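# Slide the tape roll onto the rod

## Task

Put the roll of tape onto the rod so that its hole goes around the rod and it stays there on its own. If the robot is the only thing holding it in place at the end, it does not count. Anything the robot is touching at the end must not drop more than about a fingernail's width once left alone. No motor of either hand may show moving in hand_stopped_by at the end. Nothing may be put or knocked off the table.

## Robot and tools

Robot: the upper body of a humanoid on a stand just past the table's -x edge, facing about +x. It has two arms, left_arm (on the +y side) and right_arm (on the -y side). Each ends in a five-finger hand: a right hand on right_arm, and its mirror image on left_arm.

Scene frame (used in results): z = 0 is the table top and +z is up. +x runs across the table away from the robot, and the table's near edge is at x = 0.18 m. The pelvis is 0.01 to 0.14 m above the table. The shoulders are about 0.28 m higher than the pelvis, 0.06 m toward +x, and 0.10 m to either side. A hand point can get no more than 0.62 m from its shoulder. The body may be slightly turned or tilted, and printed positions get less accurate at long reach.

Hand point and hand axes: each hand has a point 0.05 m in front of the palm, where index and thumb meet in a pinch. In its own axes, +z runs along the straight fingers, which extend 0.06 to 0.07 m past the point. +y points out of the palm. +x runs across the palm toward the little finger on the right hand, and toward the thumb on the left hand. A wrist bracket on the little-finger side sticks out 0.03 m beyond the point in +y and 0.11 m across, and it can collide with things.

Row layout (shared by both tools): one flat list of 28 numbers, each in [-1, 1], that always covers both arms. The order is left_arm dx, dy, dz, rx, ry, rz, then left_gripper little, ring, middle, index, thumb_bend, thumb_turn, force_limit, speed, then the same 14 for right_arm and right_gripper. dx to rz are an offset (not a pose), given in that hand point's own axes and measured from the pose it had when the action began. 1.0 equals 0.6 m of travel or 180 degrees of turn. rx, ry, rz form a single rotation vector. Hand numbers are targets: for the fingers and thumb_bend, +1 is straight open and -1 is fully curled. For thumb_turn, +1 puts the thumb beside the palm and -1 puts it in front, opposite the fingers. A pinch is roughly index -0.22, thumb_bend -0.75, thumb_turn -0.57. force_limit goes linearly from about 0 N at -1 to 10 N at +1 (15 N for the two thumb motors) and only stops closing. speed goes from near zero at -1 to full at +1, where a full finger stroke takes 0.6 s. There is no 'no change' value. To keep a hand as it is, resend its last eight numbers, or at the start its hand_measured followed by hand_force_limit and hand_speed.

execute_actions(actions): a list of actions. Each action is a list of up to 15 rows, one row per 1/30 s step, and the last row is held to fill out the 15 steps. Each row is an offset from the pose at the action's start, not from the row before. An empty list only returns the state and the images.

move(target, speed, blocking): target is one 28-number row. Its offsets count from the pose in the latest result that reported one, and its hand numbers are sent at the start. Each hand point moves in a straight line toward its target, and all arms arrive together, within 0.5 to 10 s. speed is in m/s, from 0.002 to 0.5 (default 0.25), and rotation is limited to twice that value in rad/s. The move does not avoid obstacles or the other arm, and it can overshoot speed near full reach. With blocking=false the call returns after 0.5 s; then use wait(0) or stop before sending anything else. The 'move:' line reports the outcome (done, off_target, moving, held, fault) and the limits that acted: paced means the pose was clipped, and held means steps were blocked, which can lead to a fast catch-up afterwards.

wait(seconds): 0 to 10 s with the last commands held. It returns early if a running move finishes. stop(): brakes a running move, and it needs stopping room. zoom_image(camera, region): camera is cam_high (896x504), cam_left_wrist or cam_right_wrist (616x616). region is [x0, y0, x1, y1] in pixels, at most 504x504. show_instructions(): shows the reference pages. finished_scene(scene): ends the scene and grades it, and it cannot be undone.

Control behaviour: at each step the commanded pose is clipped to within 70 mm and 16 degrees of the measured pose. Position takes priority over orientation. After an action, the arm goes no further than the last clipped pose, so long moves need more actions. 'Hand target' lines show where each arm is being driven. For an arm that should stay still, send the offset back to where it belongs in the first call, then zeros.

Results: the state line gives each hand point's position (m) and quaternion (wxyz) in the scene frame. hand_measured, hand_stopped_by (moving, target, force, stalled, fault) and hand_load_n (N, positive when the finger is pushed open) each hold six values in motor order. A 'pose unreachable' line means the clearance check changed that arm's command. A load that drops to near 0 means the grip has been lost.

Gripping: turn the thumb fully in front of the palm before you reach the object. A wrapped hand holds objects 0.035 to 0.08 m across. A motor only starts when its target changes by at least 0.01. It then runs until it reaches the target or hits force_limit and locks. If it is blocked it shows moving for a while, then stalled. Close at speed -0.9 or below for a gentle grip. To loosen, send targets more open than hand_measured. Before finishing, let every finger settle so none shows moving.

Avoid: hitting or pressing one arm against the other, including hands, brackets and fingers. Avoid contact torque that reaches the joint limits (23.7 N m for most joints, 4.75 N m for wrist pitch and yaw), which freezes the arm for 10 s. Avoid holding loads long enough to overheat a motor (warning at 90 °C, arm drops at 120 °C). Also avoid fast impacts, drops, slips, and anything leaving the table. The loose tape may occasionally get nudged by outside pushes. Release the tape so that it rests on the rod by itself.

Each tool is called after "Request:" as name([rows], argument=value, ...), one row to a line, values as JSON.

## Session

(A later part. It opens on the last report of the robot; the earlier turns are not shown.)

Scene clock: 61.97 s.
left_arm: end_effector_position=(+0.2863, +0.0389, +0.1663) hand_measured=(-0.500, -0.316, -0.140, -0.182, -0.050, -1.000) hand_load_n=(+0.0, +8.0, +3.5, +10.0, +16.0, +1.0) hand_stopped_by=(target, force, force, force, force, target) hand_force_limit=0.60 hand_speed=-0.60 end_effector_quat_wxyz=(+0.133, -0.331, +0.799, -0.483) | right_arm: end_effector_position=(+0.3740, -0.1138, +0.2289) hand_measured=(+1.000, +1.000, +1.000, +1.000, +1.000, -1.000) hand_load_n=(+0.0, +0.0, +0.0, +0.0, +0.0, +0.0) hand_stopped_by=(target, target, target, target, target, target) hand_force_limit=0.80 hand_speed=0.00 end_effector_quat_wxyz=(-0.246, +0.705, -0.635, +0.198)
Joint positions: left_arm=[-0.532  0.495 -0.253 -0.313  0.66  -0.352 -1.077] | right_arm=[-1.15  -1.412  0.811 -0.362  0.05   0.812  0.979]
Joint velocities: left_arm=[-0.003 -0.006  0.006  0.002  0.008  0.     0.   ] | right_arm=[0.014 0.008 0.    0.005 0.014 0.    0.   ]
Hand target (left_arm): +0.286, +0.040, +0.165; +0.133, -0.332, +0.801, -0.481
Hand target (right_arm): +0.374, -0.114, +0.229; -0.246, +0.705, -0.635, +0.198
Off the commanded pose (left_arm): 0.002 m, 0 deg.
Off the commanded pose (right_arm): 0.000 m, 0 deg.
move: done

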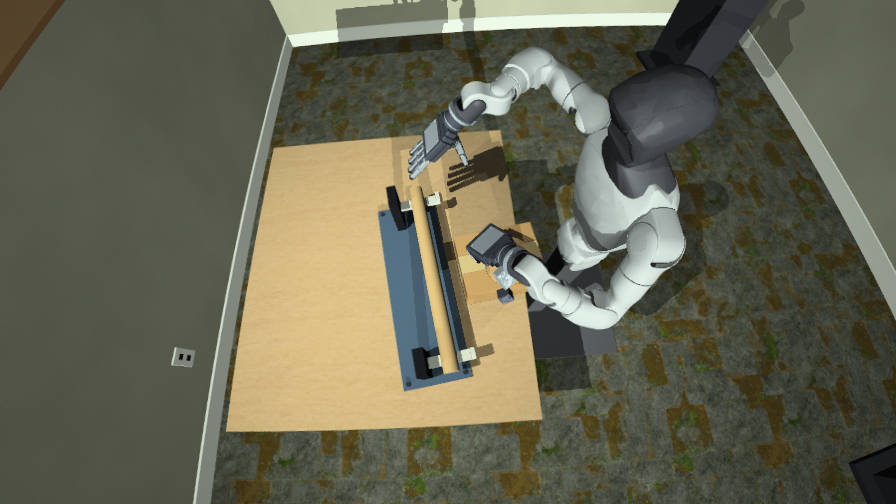

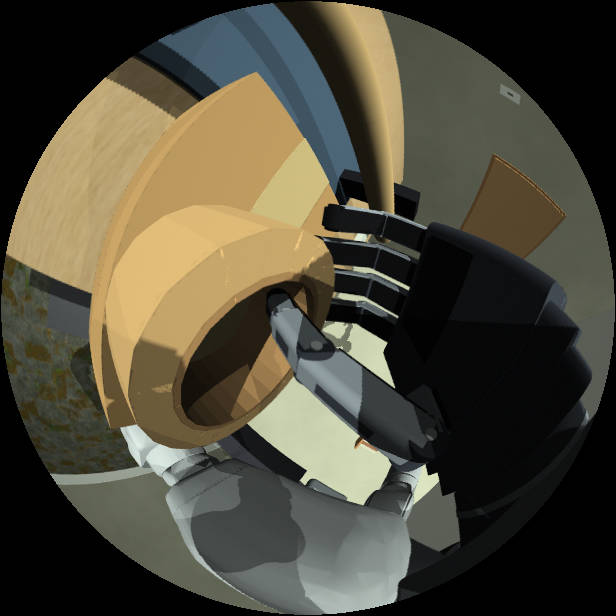

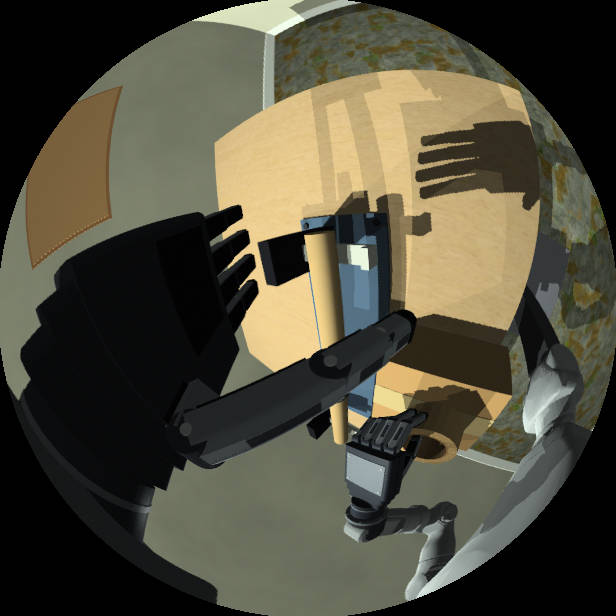

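Request:
move(target=[0.015,-0.13,-0.075,0,0,0,-0.5,-0.5,-0.5,-0.5,-0.3,-1,0.6,-0.6,0,0,0,0,0,0,1,1,1,1,1,-1,0.8,0], speed=0.1)

Request:
move(target=[-0.4,0.07,-0.26,0.219,0.047,-0.476,-0.5,-0.5,-0.5,-0.5,-0.3,-1,0.6,-0.6,0,0,0,0,0,0,1,1,1,1,1,-1,0.8,0], speed=0.2)

Scene clock: 75.03 s.
left_arm: end_effector_position=(+0.2862, +0.0335, +0.2569) hand_measured=(-0.500, -0.316, -0.140, -0.182, -0.048, -1.000) hand_load_n=(+0.0, +4.0, +3.5, +6.5, +19.5, +1.5) hand_stopped_by=(target, force, force, force, force, target) hand_force_limit=0.60 hand_speed=-0.60 end_effector_quat_wxyz=(+0.130, -0.327, +0.800, -0.486) | right_arm: end_effector_position=(+0.3740, -0.1138, +0.2289) hand_measured=(+1.000, +1.000, +1.000, +1.000, +1.000, -1.000) hand_load_n=(+0.0, +0.0, +0.0, +0.0, +0.0, +0.0) hand_stopped_by=(target, target, target, target, target, target) hand_force_limit=0.80 hand_speed=0.00 end_effector_quat_wxyz=(-0.246, +0.705, -0.635, +0.198)
Joint positions: left_arm=[-0.838  0.487 -0.181 -0.478  0.478 -0.024 -1.415] | right_arm=[-1.15  -1.412  0.811 -0.362  0.05   0.812  0.979]
Joint velocities: left_arm=[-0.008 -0.003  0.003 -0.005  0.014  0.    -0.001] | right_arm=[ 0.009  0.003 -0.011  0.    -0.012  0.     0.   ]
Hand target (left_arm): +0.285, +0.033, +0.257; +0.127, -0.328, +0.800, -0.487
Hand target (right_arm): +0.374, -0.114, +0.229; -0.246, +0.705, -0.635, +0.198
Off the commanded pose (left_arm): 0.006 m, 1 deg.
Off the commanded pose (right_arm): 0.000 m, 0 deg.
move: off_target (left_arm)

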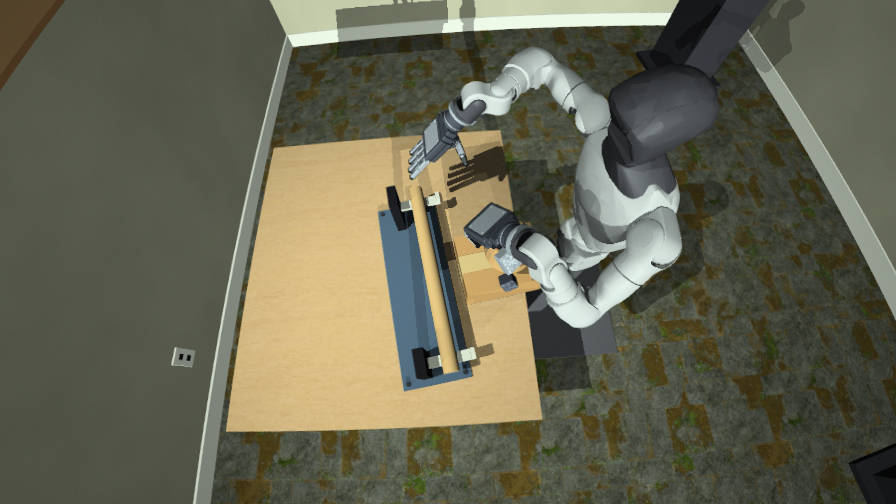

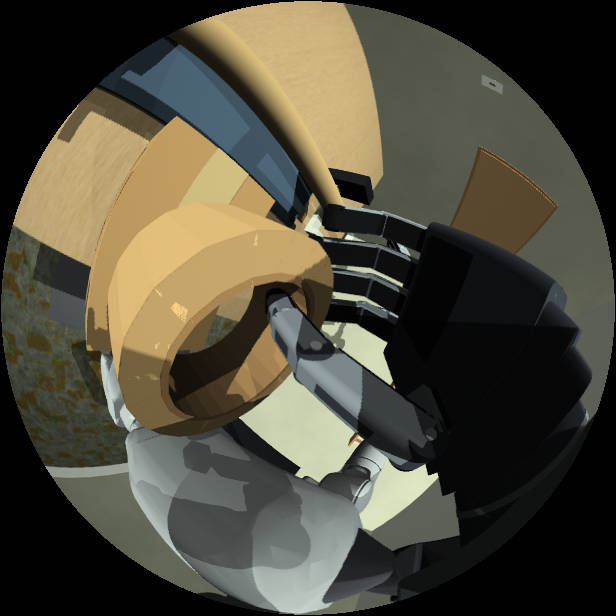

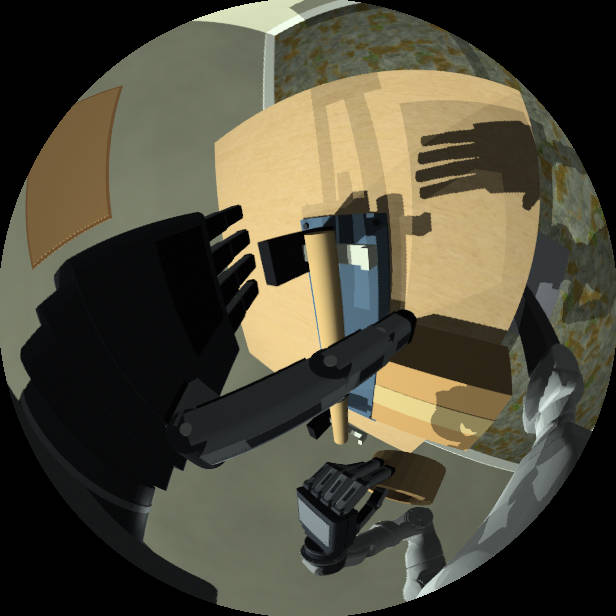

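Scene clock: 79.67 s.
left_arm: end_effector_position=(+0.3748, +0.3191, +0.2850) hand_measured=(-0.500, -0.316, -0.140, -0.182, -0.048, -1.000) hand_load_n=(+0.0, +6.5, +3.5, +6.0, +18.5, +0.0) hand_stopped_by=(target, force, force, force, force, target) hand_force_limit=0.60 hand_speed=-0.60 end_effector_quat_wxyz=(+0.126, +0.712, -0.139, +0.676) | right_arm: end_effector_position=(+0.3740, -0.1138, +0.2289) hand_measured=(+1.000, +1.000, +1.000, +1.000, +1.000, -1.000) hand_load_n=(+0.0, +0.0, +0.0, +0.0, +0.0, +0.0) hand_stopped_by=(target, target, target, target, target, target) hand_force_limit=0.80 hand_speed=0.00 end_effector_quat_wxyz=(-0.246, +0.705, -0.635, +0.198)
Joint positions: left_arm=[-0.954  0.873  0.581  1.397 -0.078 -0.291 -1.314] | right_arm=[-1.15  -1.412  0.811 -0.362  0.05   0.812  0.979]
Joint velocities: left_arm=[ 0.    -0.021  0.026 -0.009  0.002  0.008  0.   ] | right_arm=[0.    0.006 0.005 0.008 0.008 0.    0.   ]
Hand target (left_arm): +0.375, +0.319, +0.284; +0.126, +0.713, -0.138, +0.675
Hand target (right_arm): +0.374, -0.114, +0.229; -0.246, +0.705, -0.635, +0.198
Off the commanded pose (left_arm): 0.018 m, 9 deg.
Off the commanded pose (right_arm): 0.000 m, 0 deg.
move: off_target (left_arm)

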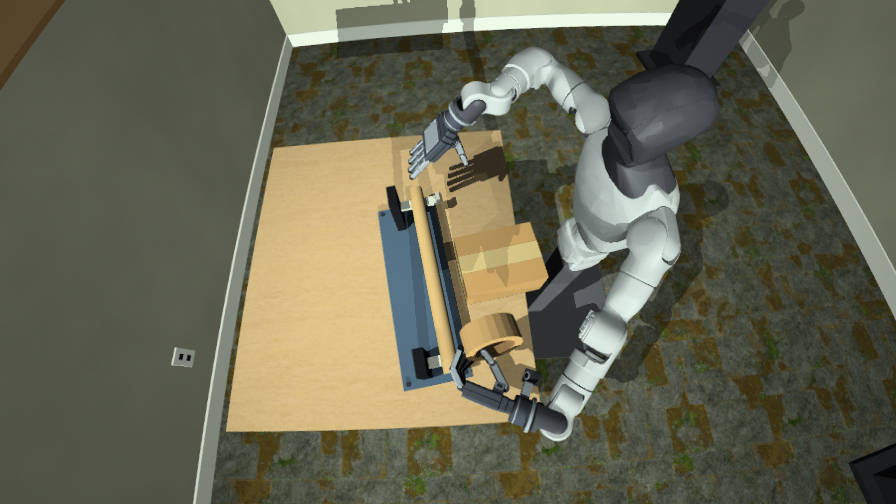

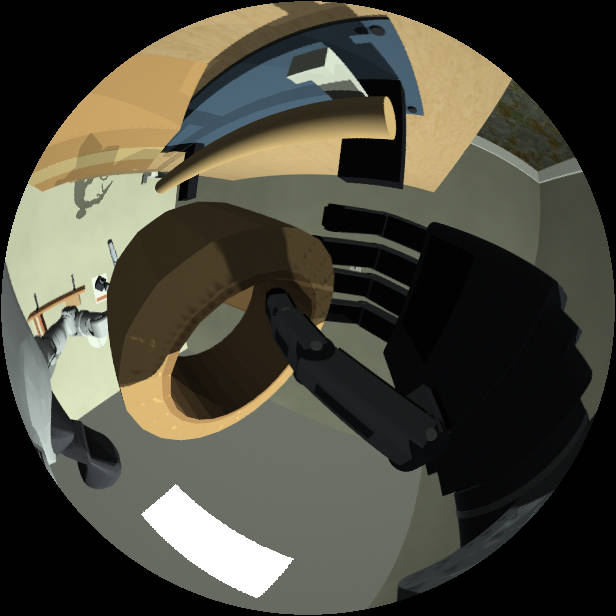

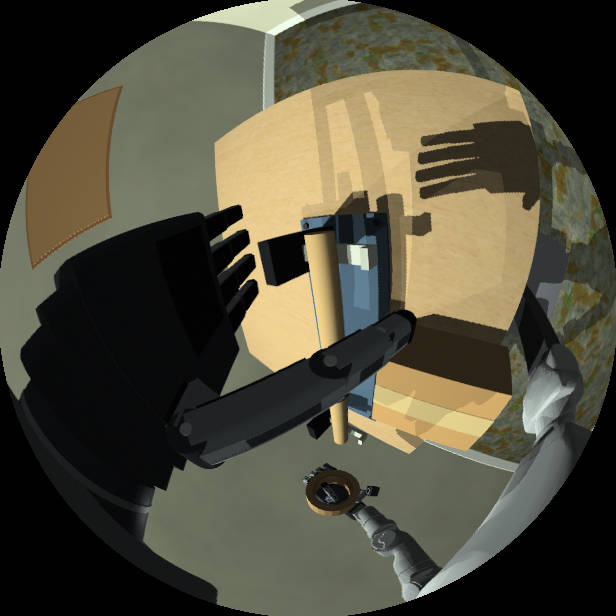

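Request:
move(target=[0,0,0,0,0,0,-0.5,-0.5,-0.5,-0.5,-0.3,-1,0.6,-0.6,-0.2,0,0.16,0,-0.045,-0.06,1,1,1,1,1,-1,0.8,0], speed=0.15)

Scene clock: 86.17 s.
left_arm: end_effector_position=(+0.3747, +0.3192, +0.2850) hand_measured=(-0.500, -0.316, -0.140, -0.182, -0.048, -1.000) hand_load_n=(+0.0, +6.5, +3.5, +6.0, +18.5, +0.0) hand_stopped_by=(target, force, force, force, force, target) hand_force_limit=0.60 hand_speed=-0.60 end_effector_quat_wxyz=(+0.126, +0.712, -0.139, +0.677) | right_arm: end_effector_position=(+0.4212, +0.0117, +0.1548) hand_measured=(+1.000, +1.000, +1.000, +1.000, +1.000, -1.000) hand_load_n=(+0.0, +0.0, +0.0, +0.0, +0.0, +0.0) hand_stopped_by=(target, target, target, target, target, target) hand_force_limit=0.80 hand_speed=0.00 end_effector_quat_wxyz=(-0.268, +0.773, -0.552, +0.163)
Joint positions: left_arm=[-0.954  0.873  0.582  1.396 -0.078 -0.29  -1.314] | right_arm=[-1.321 -0.711  1.057  0.261 -0.175  0.606  0.862]
Joint velocities: left_arm=[ 0.003 -0.009  0.012  0.006  0.009  0.     0.   ] | right_arm=[ 0.002 -0.005 -0.002  0.006 -0.009 -0.001  0.   ]
Hand target (left_arm): +0.375, +0.319, +0.285; +0.126, +0.712, -0.139, +0.676
Hand target (right_arm): +0.423, +0.011, +0.155; -0.269, +0.773, -0.550, +0.167
Off the commanded pose (left_arm): 0.000 m, 0 deg.
Off the commanded pose (right_arm): 0.005 m, 1 deg.
move: off_target (right_arm)

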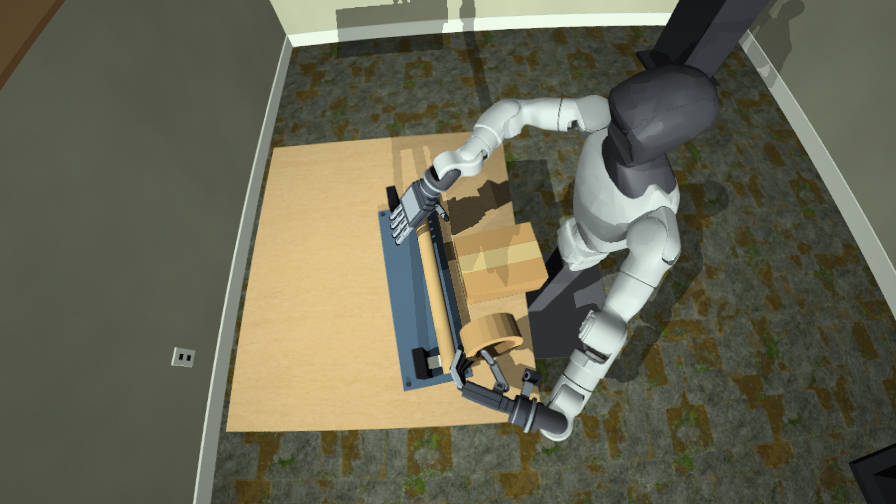

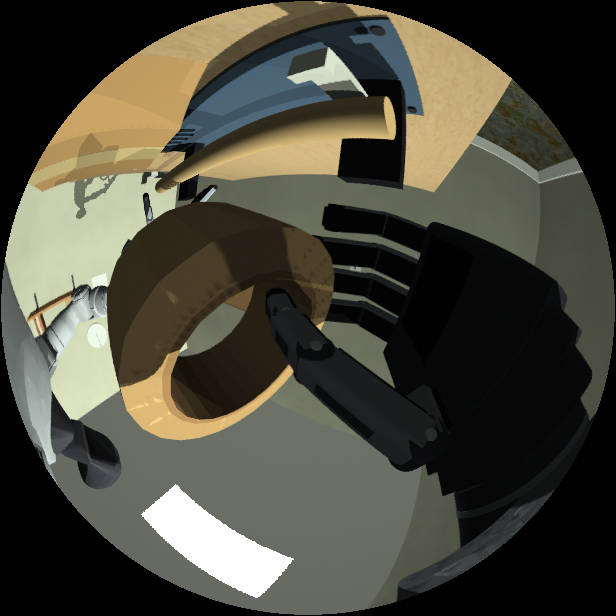

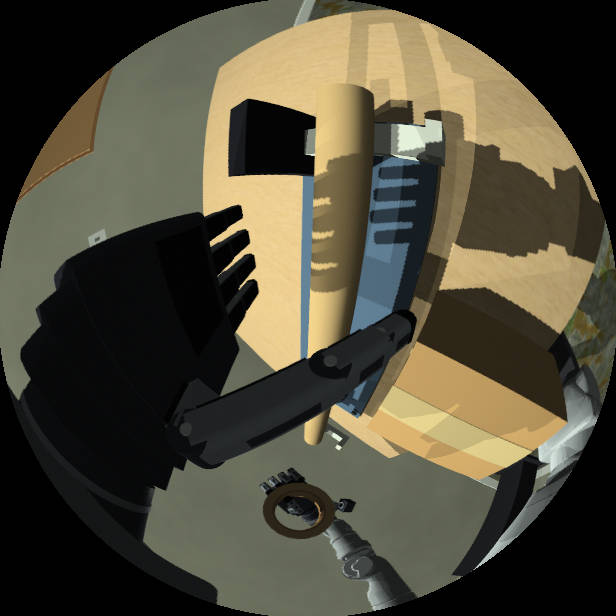

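Request:
move(target=[0,0,0,0,0,0,-0.5,-0.5,-0.5,-0.5,-0.3,-1,0.6,-0.6,-0.05,0.065,0.115,0,0.02,0.025,0.6,0.6,0.6,0.6,0.8,-1,0.8,0], speed=0.07)

Scene clock: 91.60 s.
left_arm: end_effector_position=(+0.3747, +0.3192, +0.2850) hand_measured=(-0.500, -0.316, -0.140, -0.182, -0.048, -1.000) hand_load_n=(+0.0, +6.5, +3.5, +6.0, +18.5, +0.0) hand_stopped_by=(target, force, force, force, force, target) hand_force_limit=0.60 hand_speed=-0.60 end_effector_quat_wxyz=(+0.126, +0.712, -0.139, +0.677) | right_arm: end_effector_position=(+0.4227, +0.0467, +0.0762) hand_measured=(+0.600, +0.600, +0.600, +0.600, +0.800, -1.000) hand_load_n=(+0.0, +0.0, +0.0, +0.0, +0.0, +0.0) hand_stopped_by=(target, target, target, target, target, target) hand_force_limit=0.80 hand_speed=0.00 end_effector_quat_wxyz=(-0.258, +0.739, -0.598, +0.170)
Joint positions: left_arm=[-0.954  0.873  0.582  1.396 -0.078 -0.29  -1.314] | right_arm=[-1.24  -0.361  1.099  0.665 -0.186  0.617  0.62 ]
Joint velocities: left_arm=[ 0.003  0.005 -0.006  0.    -0.006  0.     0.   ] | right_arm=[ 0.008 -0.005 -0.003  0.014  0.009 -0.003  0.   ]
Hand target (left_arm): +0.375, +0.319, +0.285; +0.126, +0.712, -0.139, +0.677
Hand target (right_arm): +0.423, +0.047, +0.076; -0.259, +0.740, -0.596, +0.171
Off the commanded pose (left_arm): 0.000 m, 0 deg.
Off the commanded pose (right_arm): 0.004 m, 1 deg.
move: off_target (right_arm)

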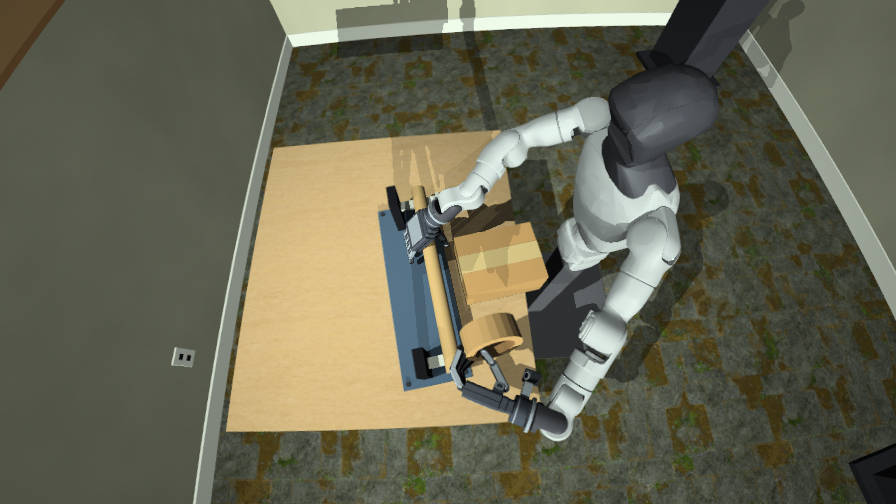

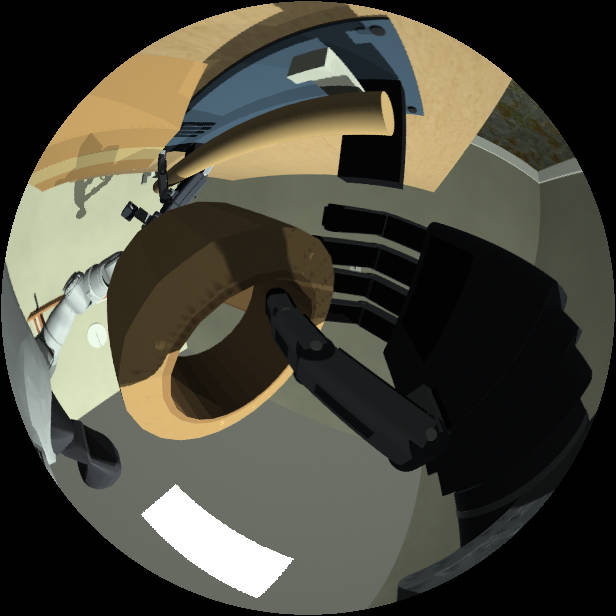

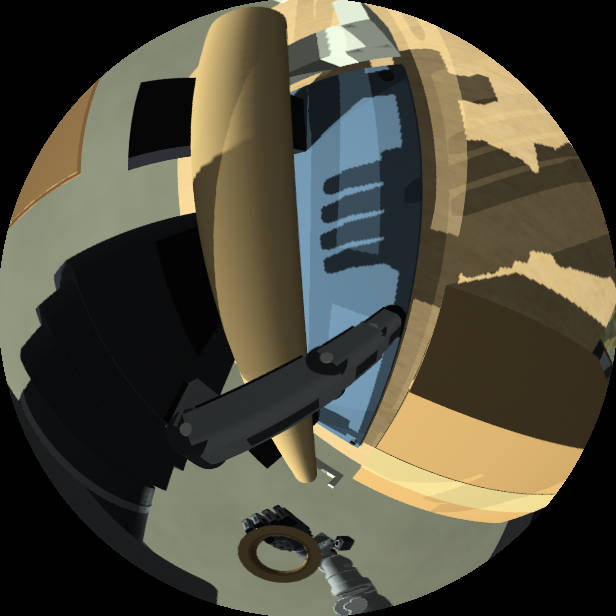

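Request:
move(target=[0,0,0,0,0,0,-0.5,-0.5,-0.5,-0.5,-0.3,-1,0.6,-0.6,0,0,0.015,0,0,0,0.6,0.6,0.6,0.6,0.8,-1,0.8,0], speed=0.05)

Request:
move(target=[0,0,0,0,0,0,-0.5,-0.5,-0.5,-0.5,-0.3,-1,0.6,-0.6,0,0,0,0,0,0,-1,-1,-1,-1,-0.7,-1,0.8,-0.4])

Request:
move(target=[0,0,0,0,0,0,-0.5,-0.5,-0.5,-0.5,-0.3,-1,0.6,-0.6,0,-0.09,-0.14,0,0,0,-1,-1,-1,-1,-0.7,-1,0.8,-0.4], speed=0.08)

Request:
move(target=[0,0,0,0,0,0,-0.5,-0.5,-0.5,-0.5,-0.3,-1,0.6,-0.6,0.2,0.06,-0.06,0,0.03,0.06,-1,-1,-1,-1,-0.7,-1,0.8,-0.4], speed=0.1)

Scene clock: 103.50 s.
left_arm: end_effector_position=(+0.3747, +0.3192, +0.2850) hand_measured=(-0.500, -0.316, -0.140, -0.182, -0.048, -1.000) hand_load_n=(+0.0, +6.5, +3.5, +6.0, +18.5, +0.0) hand_stopped_by=(target, force, force, force, force, target) hand_force_limit=0.60 hand_speed=-0.60 end_effector_quat_wxyz=(+0.126, +0.712, -0.139, +0.677) | right_arm: end_effector_position=(+0.4276, +0.0464, +0.0677) hand_measured=(+0.600, +0.600, +0.600, +0.600, +0.800, -1.000) hand_load_n=(+0.0, +0.0, +0.0, +0.0, +0.0, +0.0) hand_stopped_by=(target, target, target, target, target, target) hand_force_limit=0.80 hand_speed=0.00 end_effector_quat_wxyz=(-0.256, +0.740, -0.598, +0.171)
Joint positions: left_arm=[-0.954  0.873  0.582  1.396 -0.078 -0.29  -1.314] | right_arm=[-1.25  -0.309  1.097  0.805 -0.186  0.535  0.596]
Joint velocities: left_arm=[-0.008  0.014  0.014 -0.006  0.003  0.     0.   ] | right_arm=[-0.008  0.011 -0.002  0.015 -0.002 -0.01   0.   ]
Hand target (left_arm): +0.375, +0.319, +0.285; +0.126, +0.712, -0.139, +0.677
Hand target (right_arm): +0.428, +0.048, +0.069; -0.259, +0.739, -0.598, +0.170
Off the commanded pose (left_arm): 0.000 m, 0 deg.
Off the commanded pose (right_arm): 0.002 m, 0 deg.
move: done

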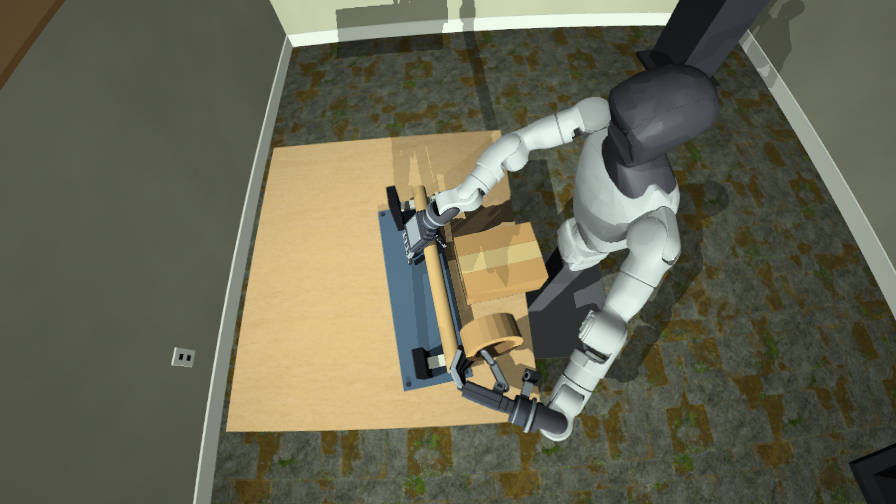

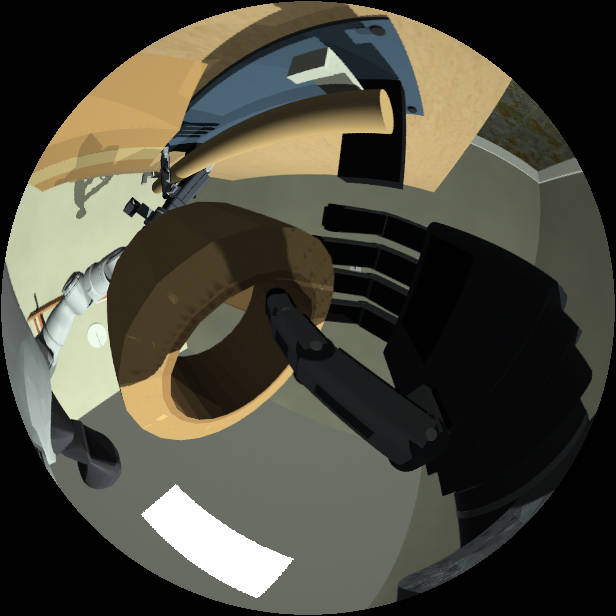

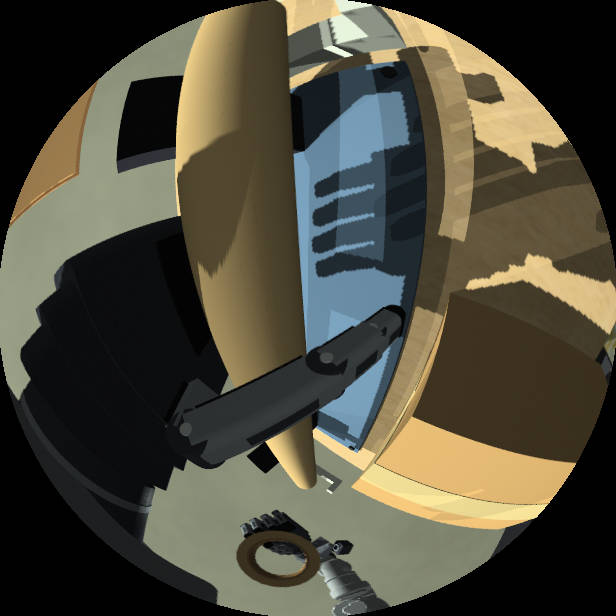

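Scene clock: 105.23 s.
left_arm: end_effector_position=(+0.3747, +0.3192, +0.2850) hand_measured=(-0.500, -0.316, -0.140, -0.182, -0.048, -1.000) hand_load_n=(+0.0, +6.5, +3.5, +6.0, +18.5, +0.0) hand_stopped_by=(target, force, force, force, force, target) hand_force_limit=0.60 hand_speed=-0.60 end_effector_quat_wxyz=(+0.126, +0.712, -0.139, +0.677) | right_arm: end_effector_position=(+0.4277, +0.0475, +0.0687) hand_measured=(-0.852, -0.824, -0.626, -0.824, -0.016, -1.000) hand_load_n=(+10.5, +5.0, +8.5, +9.0, +13.5, +2.5) hand_stopped_by=(force, force, force, force, force, target) hand_force_limit=0.80 hand_speed=-0.40 end_effector_quat_wxyz=(-0.258, +0.737, -0.602, +0.167)
Joint positions: left_arm=[-0.954  0.873  0.582  1.396 -0.078 -0.29  -1.314] | right_arm=[-1.251 -0.31   1.091  0.805 -0.179  0.534  0.595]
Joint velocities: left_arm=[-0.005 -0.009  0.003 -0.008  0.003  0.     0.   ] | right_arm=[ 0.005  0.002 -0.015  0.003 -0.009  0.     0.   ]
Hand target (left_arm): +0.375, +0.319, +0.285; +0.126, +0.712, -0.139, +0.677
Hand target (right_arm): +0.428, +0.046, +0.068; -0.256, +0.740, -0.598, +0.171
Off the commanded pose (left_arm): 0.000 m, 0 deg.
Off the commanded pose (right_arm): 0.001 m, 1 deg.
move: done

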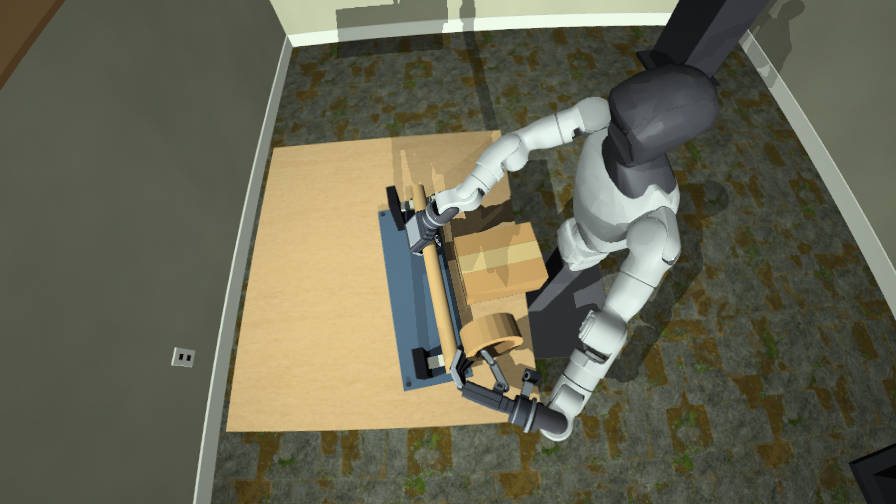

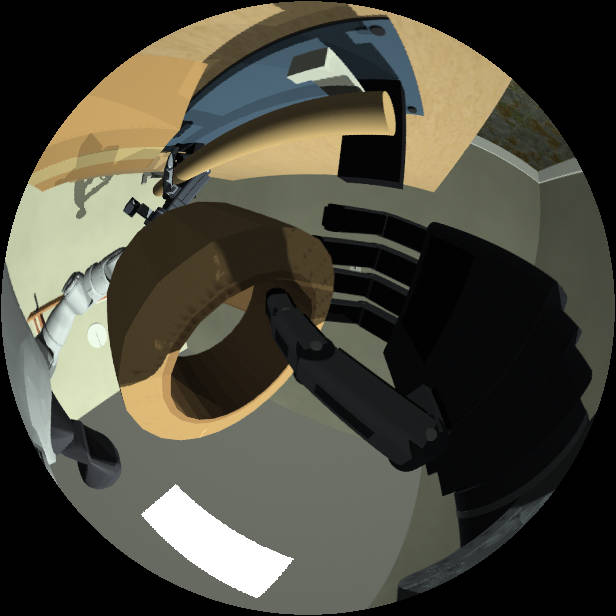

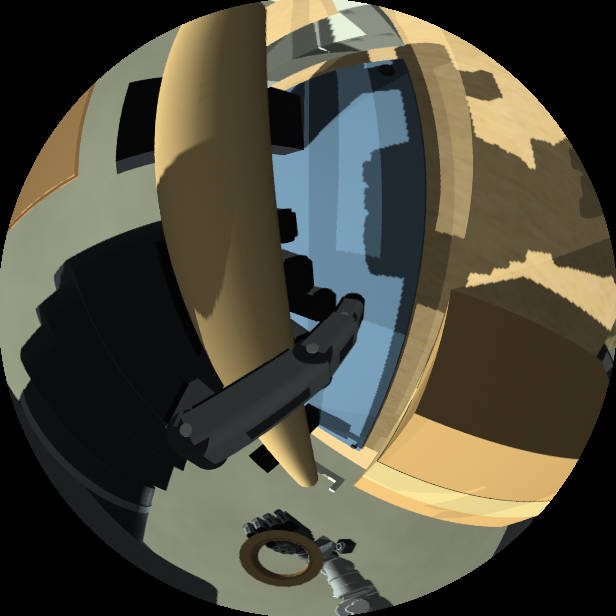

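Scene clock: 106.80 s.
left_arm: end_effector_position=(+0.3749, +0.3201, +0.2876) hand_measured=(-0.500, -0.316, -0.140, -0.182, -0.048, -1.000) hand_load_n=(-0.5, +6.5, +3.5, +6.0, +18.5, +0.0) hand_stopped_by=(target, force, force, force, force, target) hand_force_limit=0.60 hand_speed=-0.60 end_effector_quat_wxyz=(+0.124, +0.710, -0.140, +0.679) | right_arm: end_effector_position=(+0.4219, +0.0358, +0.1660) hand_measured=(-0.854, -0.826, -0.626, -0.824, -0.016, -1.000) hand_load_n=(+2.0, +0.0, +8.5, +12.0, +13.0, +3.5) hand_stopped_by=(force, force, force, force, force, target) hand_force_limit=0.80 hand_speed=-0.40 end_effector_quat_wxyz=(-0.249, +0.739, -0.599, +0.179)
Joint positions: left_arm=[-0.958  0.877  0.582  1.396 -0.079 -0.29  -1.315] | right_arm=[-1.422 -0.58   1.099  0.295 -0.178  0.857  0.905]
Joint velocities: left_arm=[ 0.    -0.005 -0.006  0.003 -0.012  0.     0.   ] | right_arm=[ 0.     0.009  0.002 -0.008 -0.005  0.002  0.001]
Hand target (left_arm): +0.375, +0.319, +0.285; +0.126, +0.712, -0.139, +0.677
Hand target (right_arm): +0.419, +0.042, +0.168; -0.253, +0.744, -0.594, +0.172
Off the commanded pose (left_arm): 0.003 m, 0 deg.
Off the commanded pose (right_arm): 0.005 m, 2 deg.
move: off_target (right_arm)

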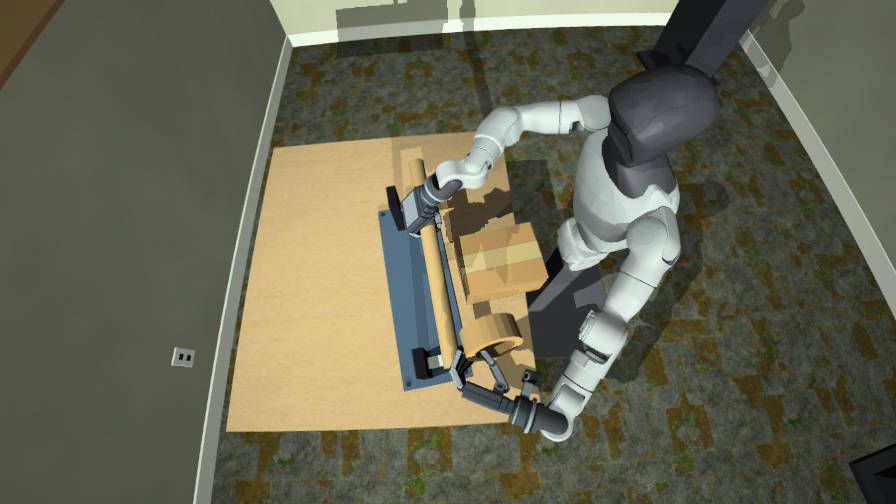

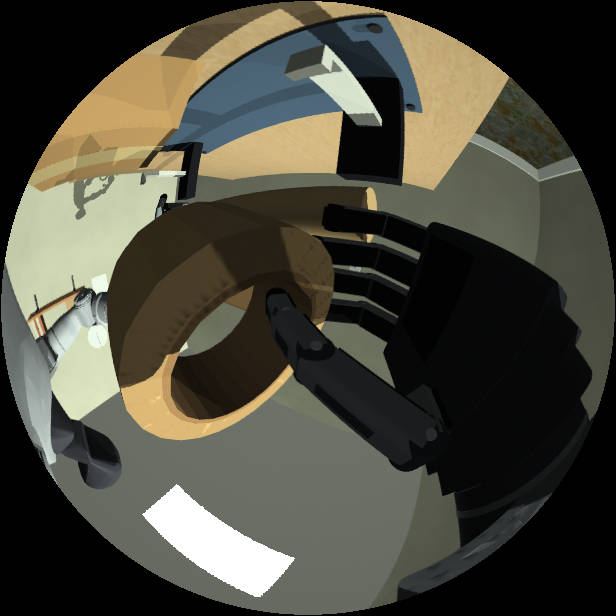

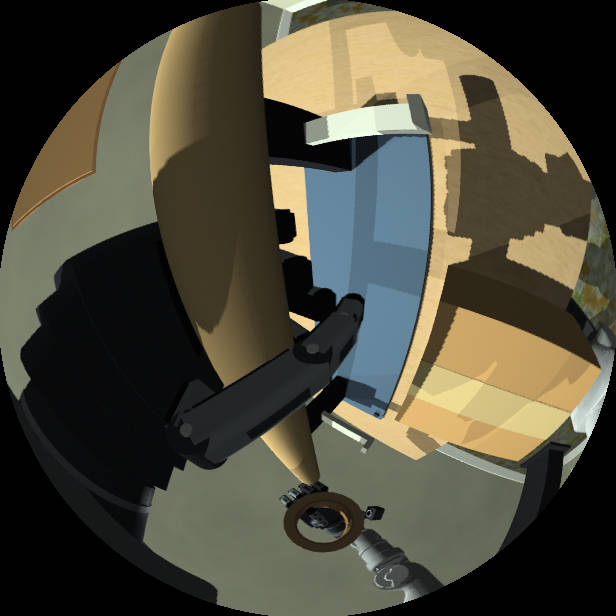

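Scene clock: 108.57 s.
left_arm: end_effector_position=(+0.3749, +0.3201, +0.2877) hand_measured=(-0.500, -0.316, -0.140, -0.182, -0.048, -1.000) hand_load_n=(+0.0, +6.5, +3.5, +6.0, +18.5, +0.0) hand_stopped_by=(target, force, force, force, force, target) hand_force_limit=0.60 hand_speed=-0.60 end_effector_quat_wxyz=(+0.124, +0.710, -0.140, +0.679) | right_arm: end_effector_position=(+0.3983, -0.0919, +0.1740) hand_measured=(-0.854, -0.826, -0.626, -0.824, -0.016, -1.000) hand_load_n=(+3.0, +0.5, +8.5, +11.0, +13.0, +3.5) hand_stopped_by=(force, force, force, force, force, target) hand_force_limit=0.80 hand_speed=-0.40 end_effector_quat_wxyz=(+0.243, -0.666, +0.678, -0.193)
Joint positions: left_arm=[-0.958  0.877  0.582  1.396 -0.079 -0.29  -1.315] | right_arm=[-1.076 -1.128  0.861 -0.205 -0.074  0.951  0.867]
Joint velocities: left_arm=[0.    0.005 0.011 0.005 0.003 0.    0.   ] | right_arm=[ 0.012  0.     0.002 -0.011 -0.009  0.     0.   ]
Hand target (left_arm): +0.375, +0.320, +0.288; +0.124, +0.710, -0.140, +0.679
Hand target (right_arm): +0.397, -0.090, +0.174; -0.245, +0.667, -0.678, +0.190
Off the commanded pose (left_arm): 0.000 m, 0 deg.
Off the commanded pose (right_arm): 0.004 m, 1 deg.
move: off_target (right_arm)

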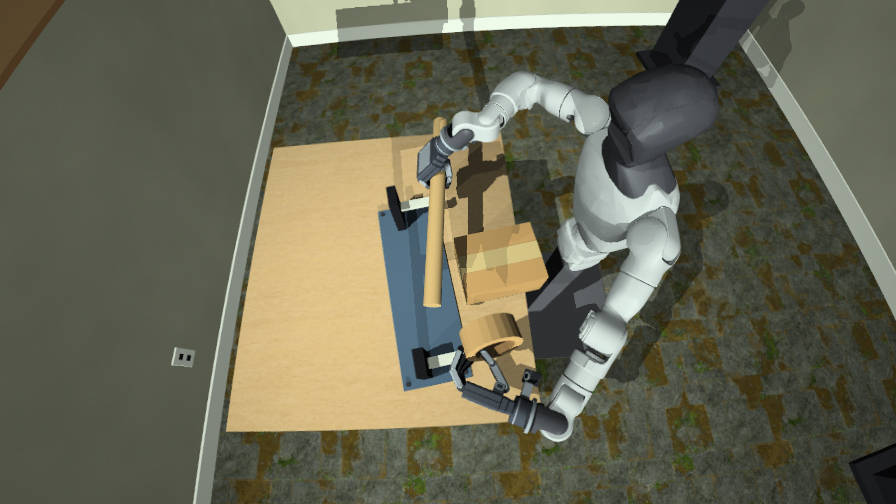

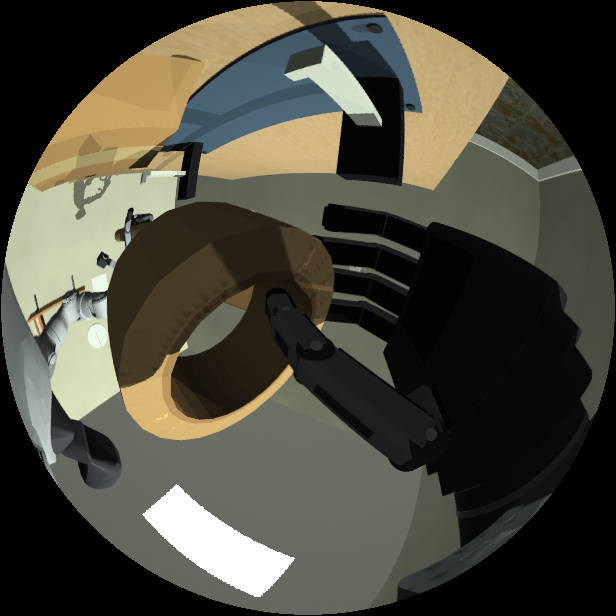

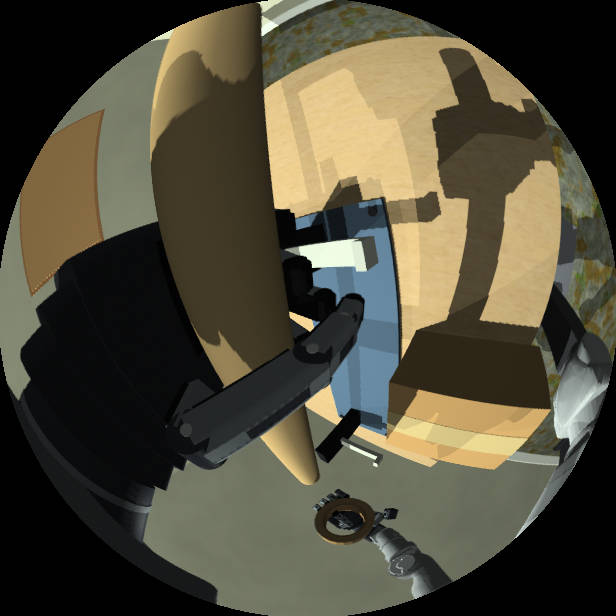

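Request:
move(target=[-0.13,0,0.127,0,0,0,-0.5,-0.5,-0.5,-0.5,-0.3,-1,0.6,-0.6,0,0,0,0,0,0,-1,-1,-1,-1,-0.7,-1,0.8,-0.4], speed=0.08)

Scene clock: 114.47 s.
left_arm: end_effector_position=(+0.4379, +0.2962, +0.1997) hand_measured=(-0.500, -0.316, -0.140, -0.182, -0.048, -1.000) hand_load_n=(+0.0, +6.5, +3.5, +6.0, +18.5, +0.0) hand_stopped_by=(target, force, force, force, force, target) hand_force_limit=0.60 hand_speed=-0.60 end_effector_quat_wxyz=(+0.037, +0.774, -0.064, +0.629) | right_arm: end_effector_position=(+0.3983, -0.0919, +0.1740) hand_measured=(-0.854, -0.826, -0.626, -0.824, -0.016, -1.000) hand_load_n=(+3.0, +0.5, +8.5, +11.0, +13.0, +3.5) hand_stopped_by=(force, force, force, force, force, target) hand_force_limit=0.80 hand_speed=-0.40 end_effector_quat_wxyz=(+0.243, -0.666, +0.678, -0.193)
Joint positions: left_arm=[-0.929  0.632  0.507  1.394  0.077 -0.342 -0.822] | right_arm=[-1.076 -1.128  0.861 -0.205 -0.074  0.951  0.867]
Joint velocities: left_arm=[ 0.017 -0.014  0.003 -0.006  0.008  0.     0.   ] | right_arm=[ 0.008  0.012 -0.005  0.     0.002  0.     0.   ]
Hand target (left_arm): +0.438, +0.297, +0.200; +0.035, +0.774, -0.065, +0.629
Hand target (right_arm): +0.398, -0.092, +0.174; -0.243, +0.666, -0.678, +0.193
Off the commanded pose (left_arm): 0.008 m, 16 deg.
Off the commanded pose (right_arm): 0.000 m, 0 deg.
move: off_target (left_arm)

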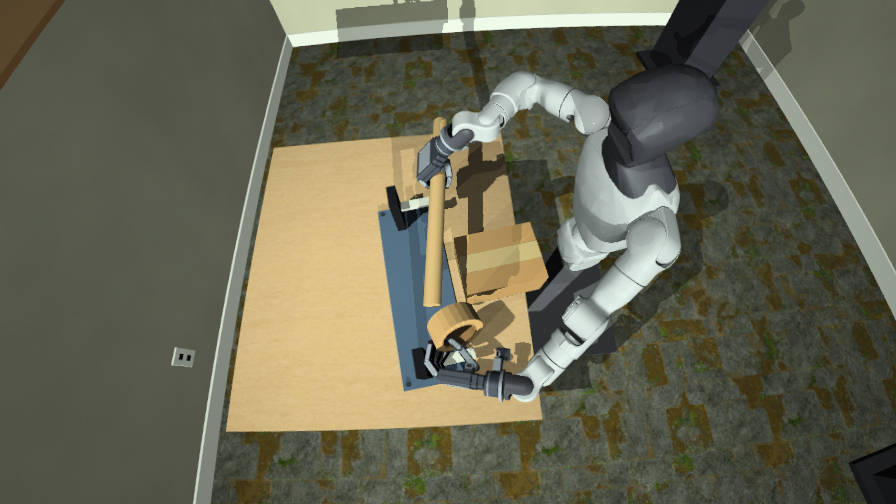

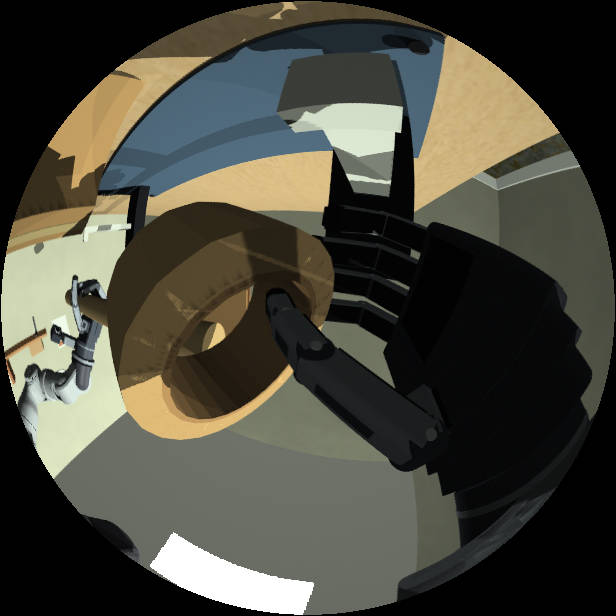

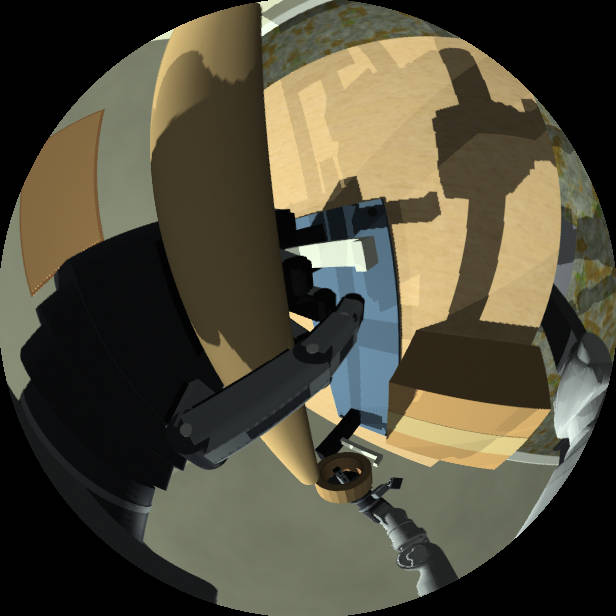

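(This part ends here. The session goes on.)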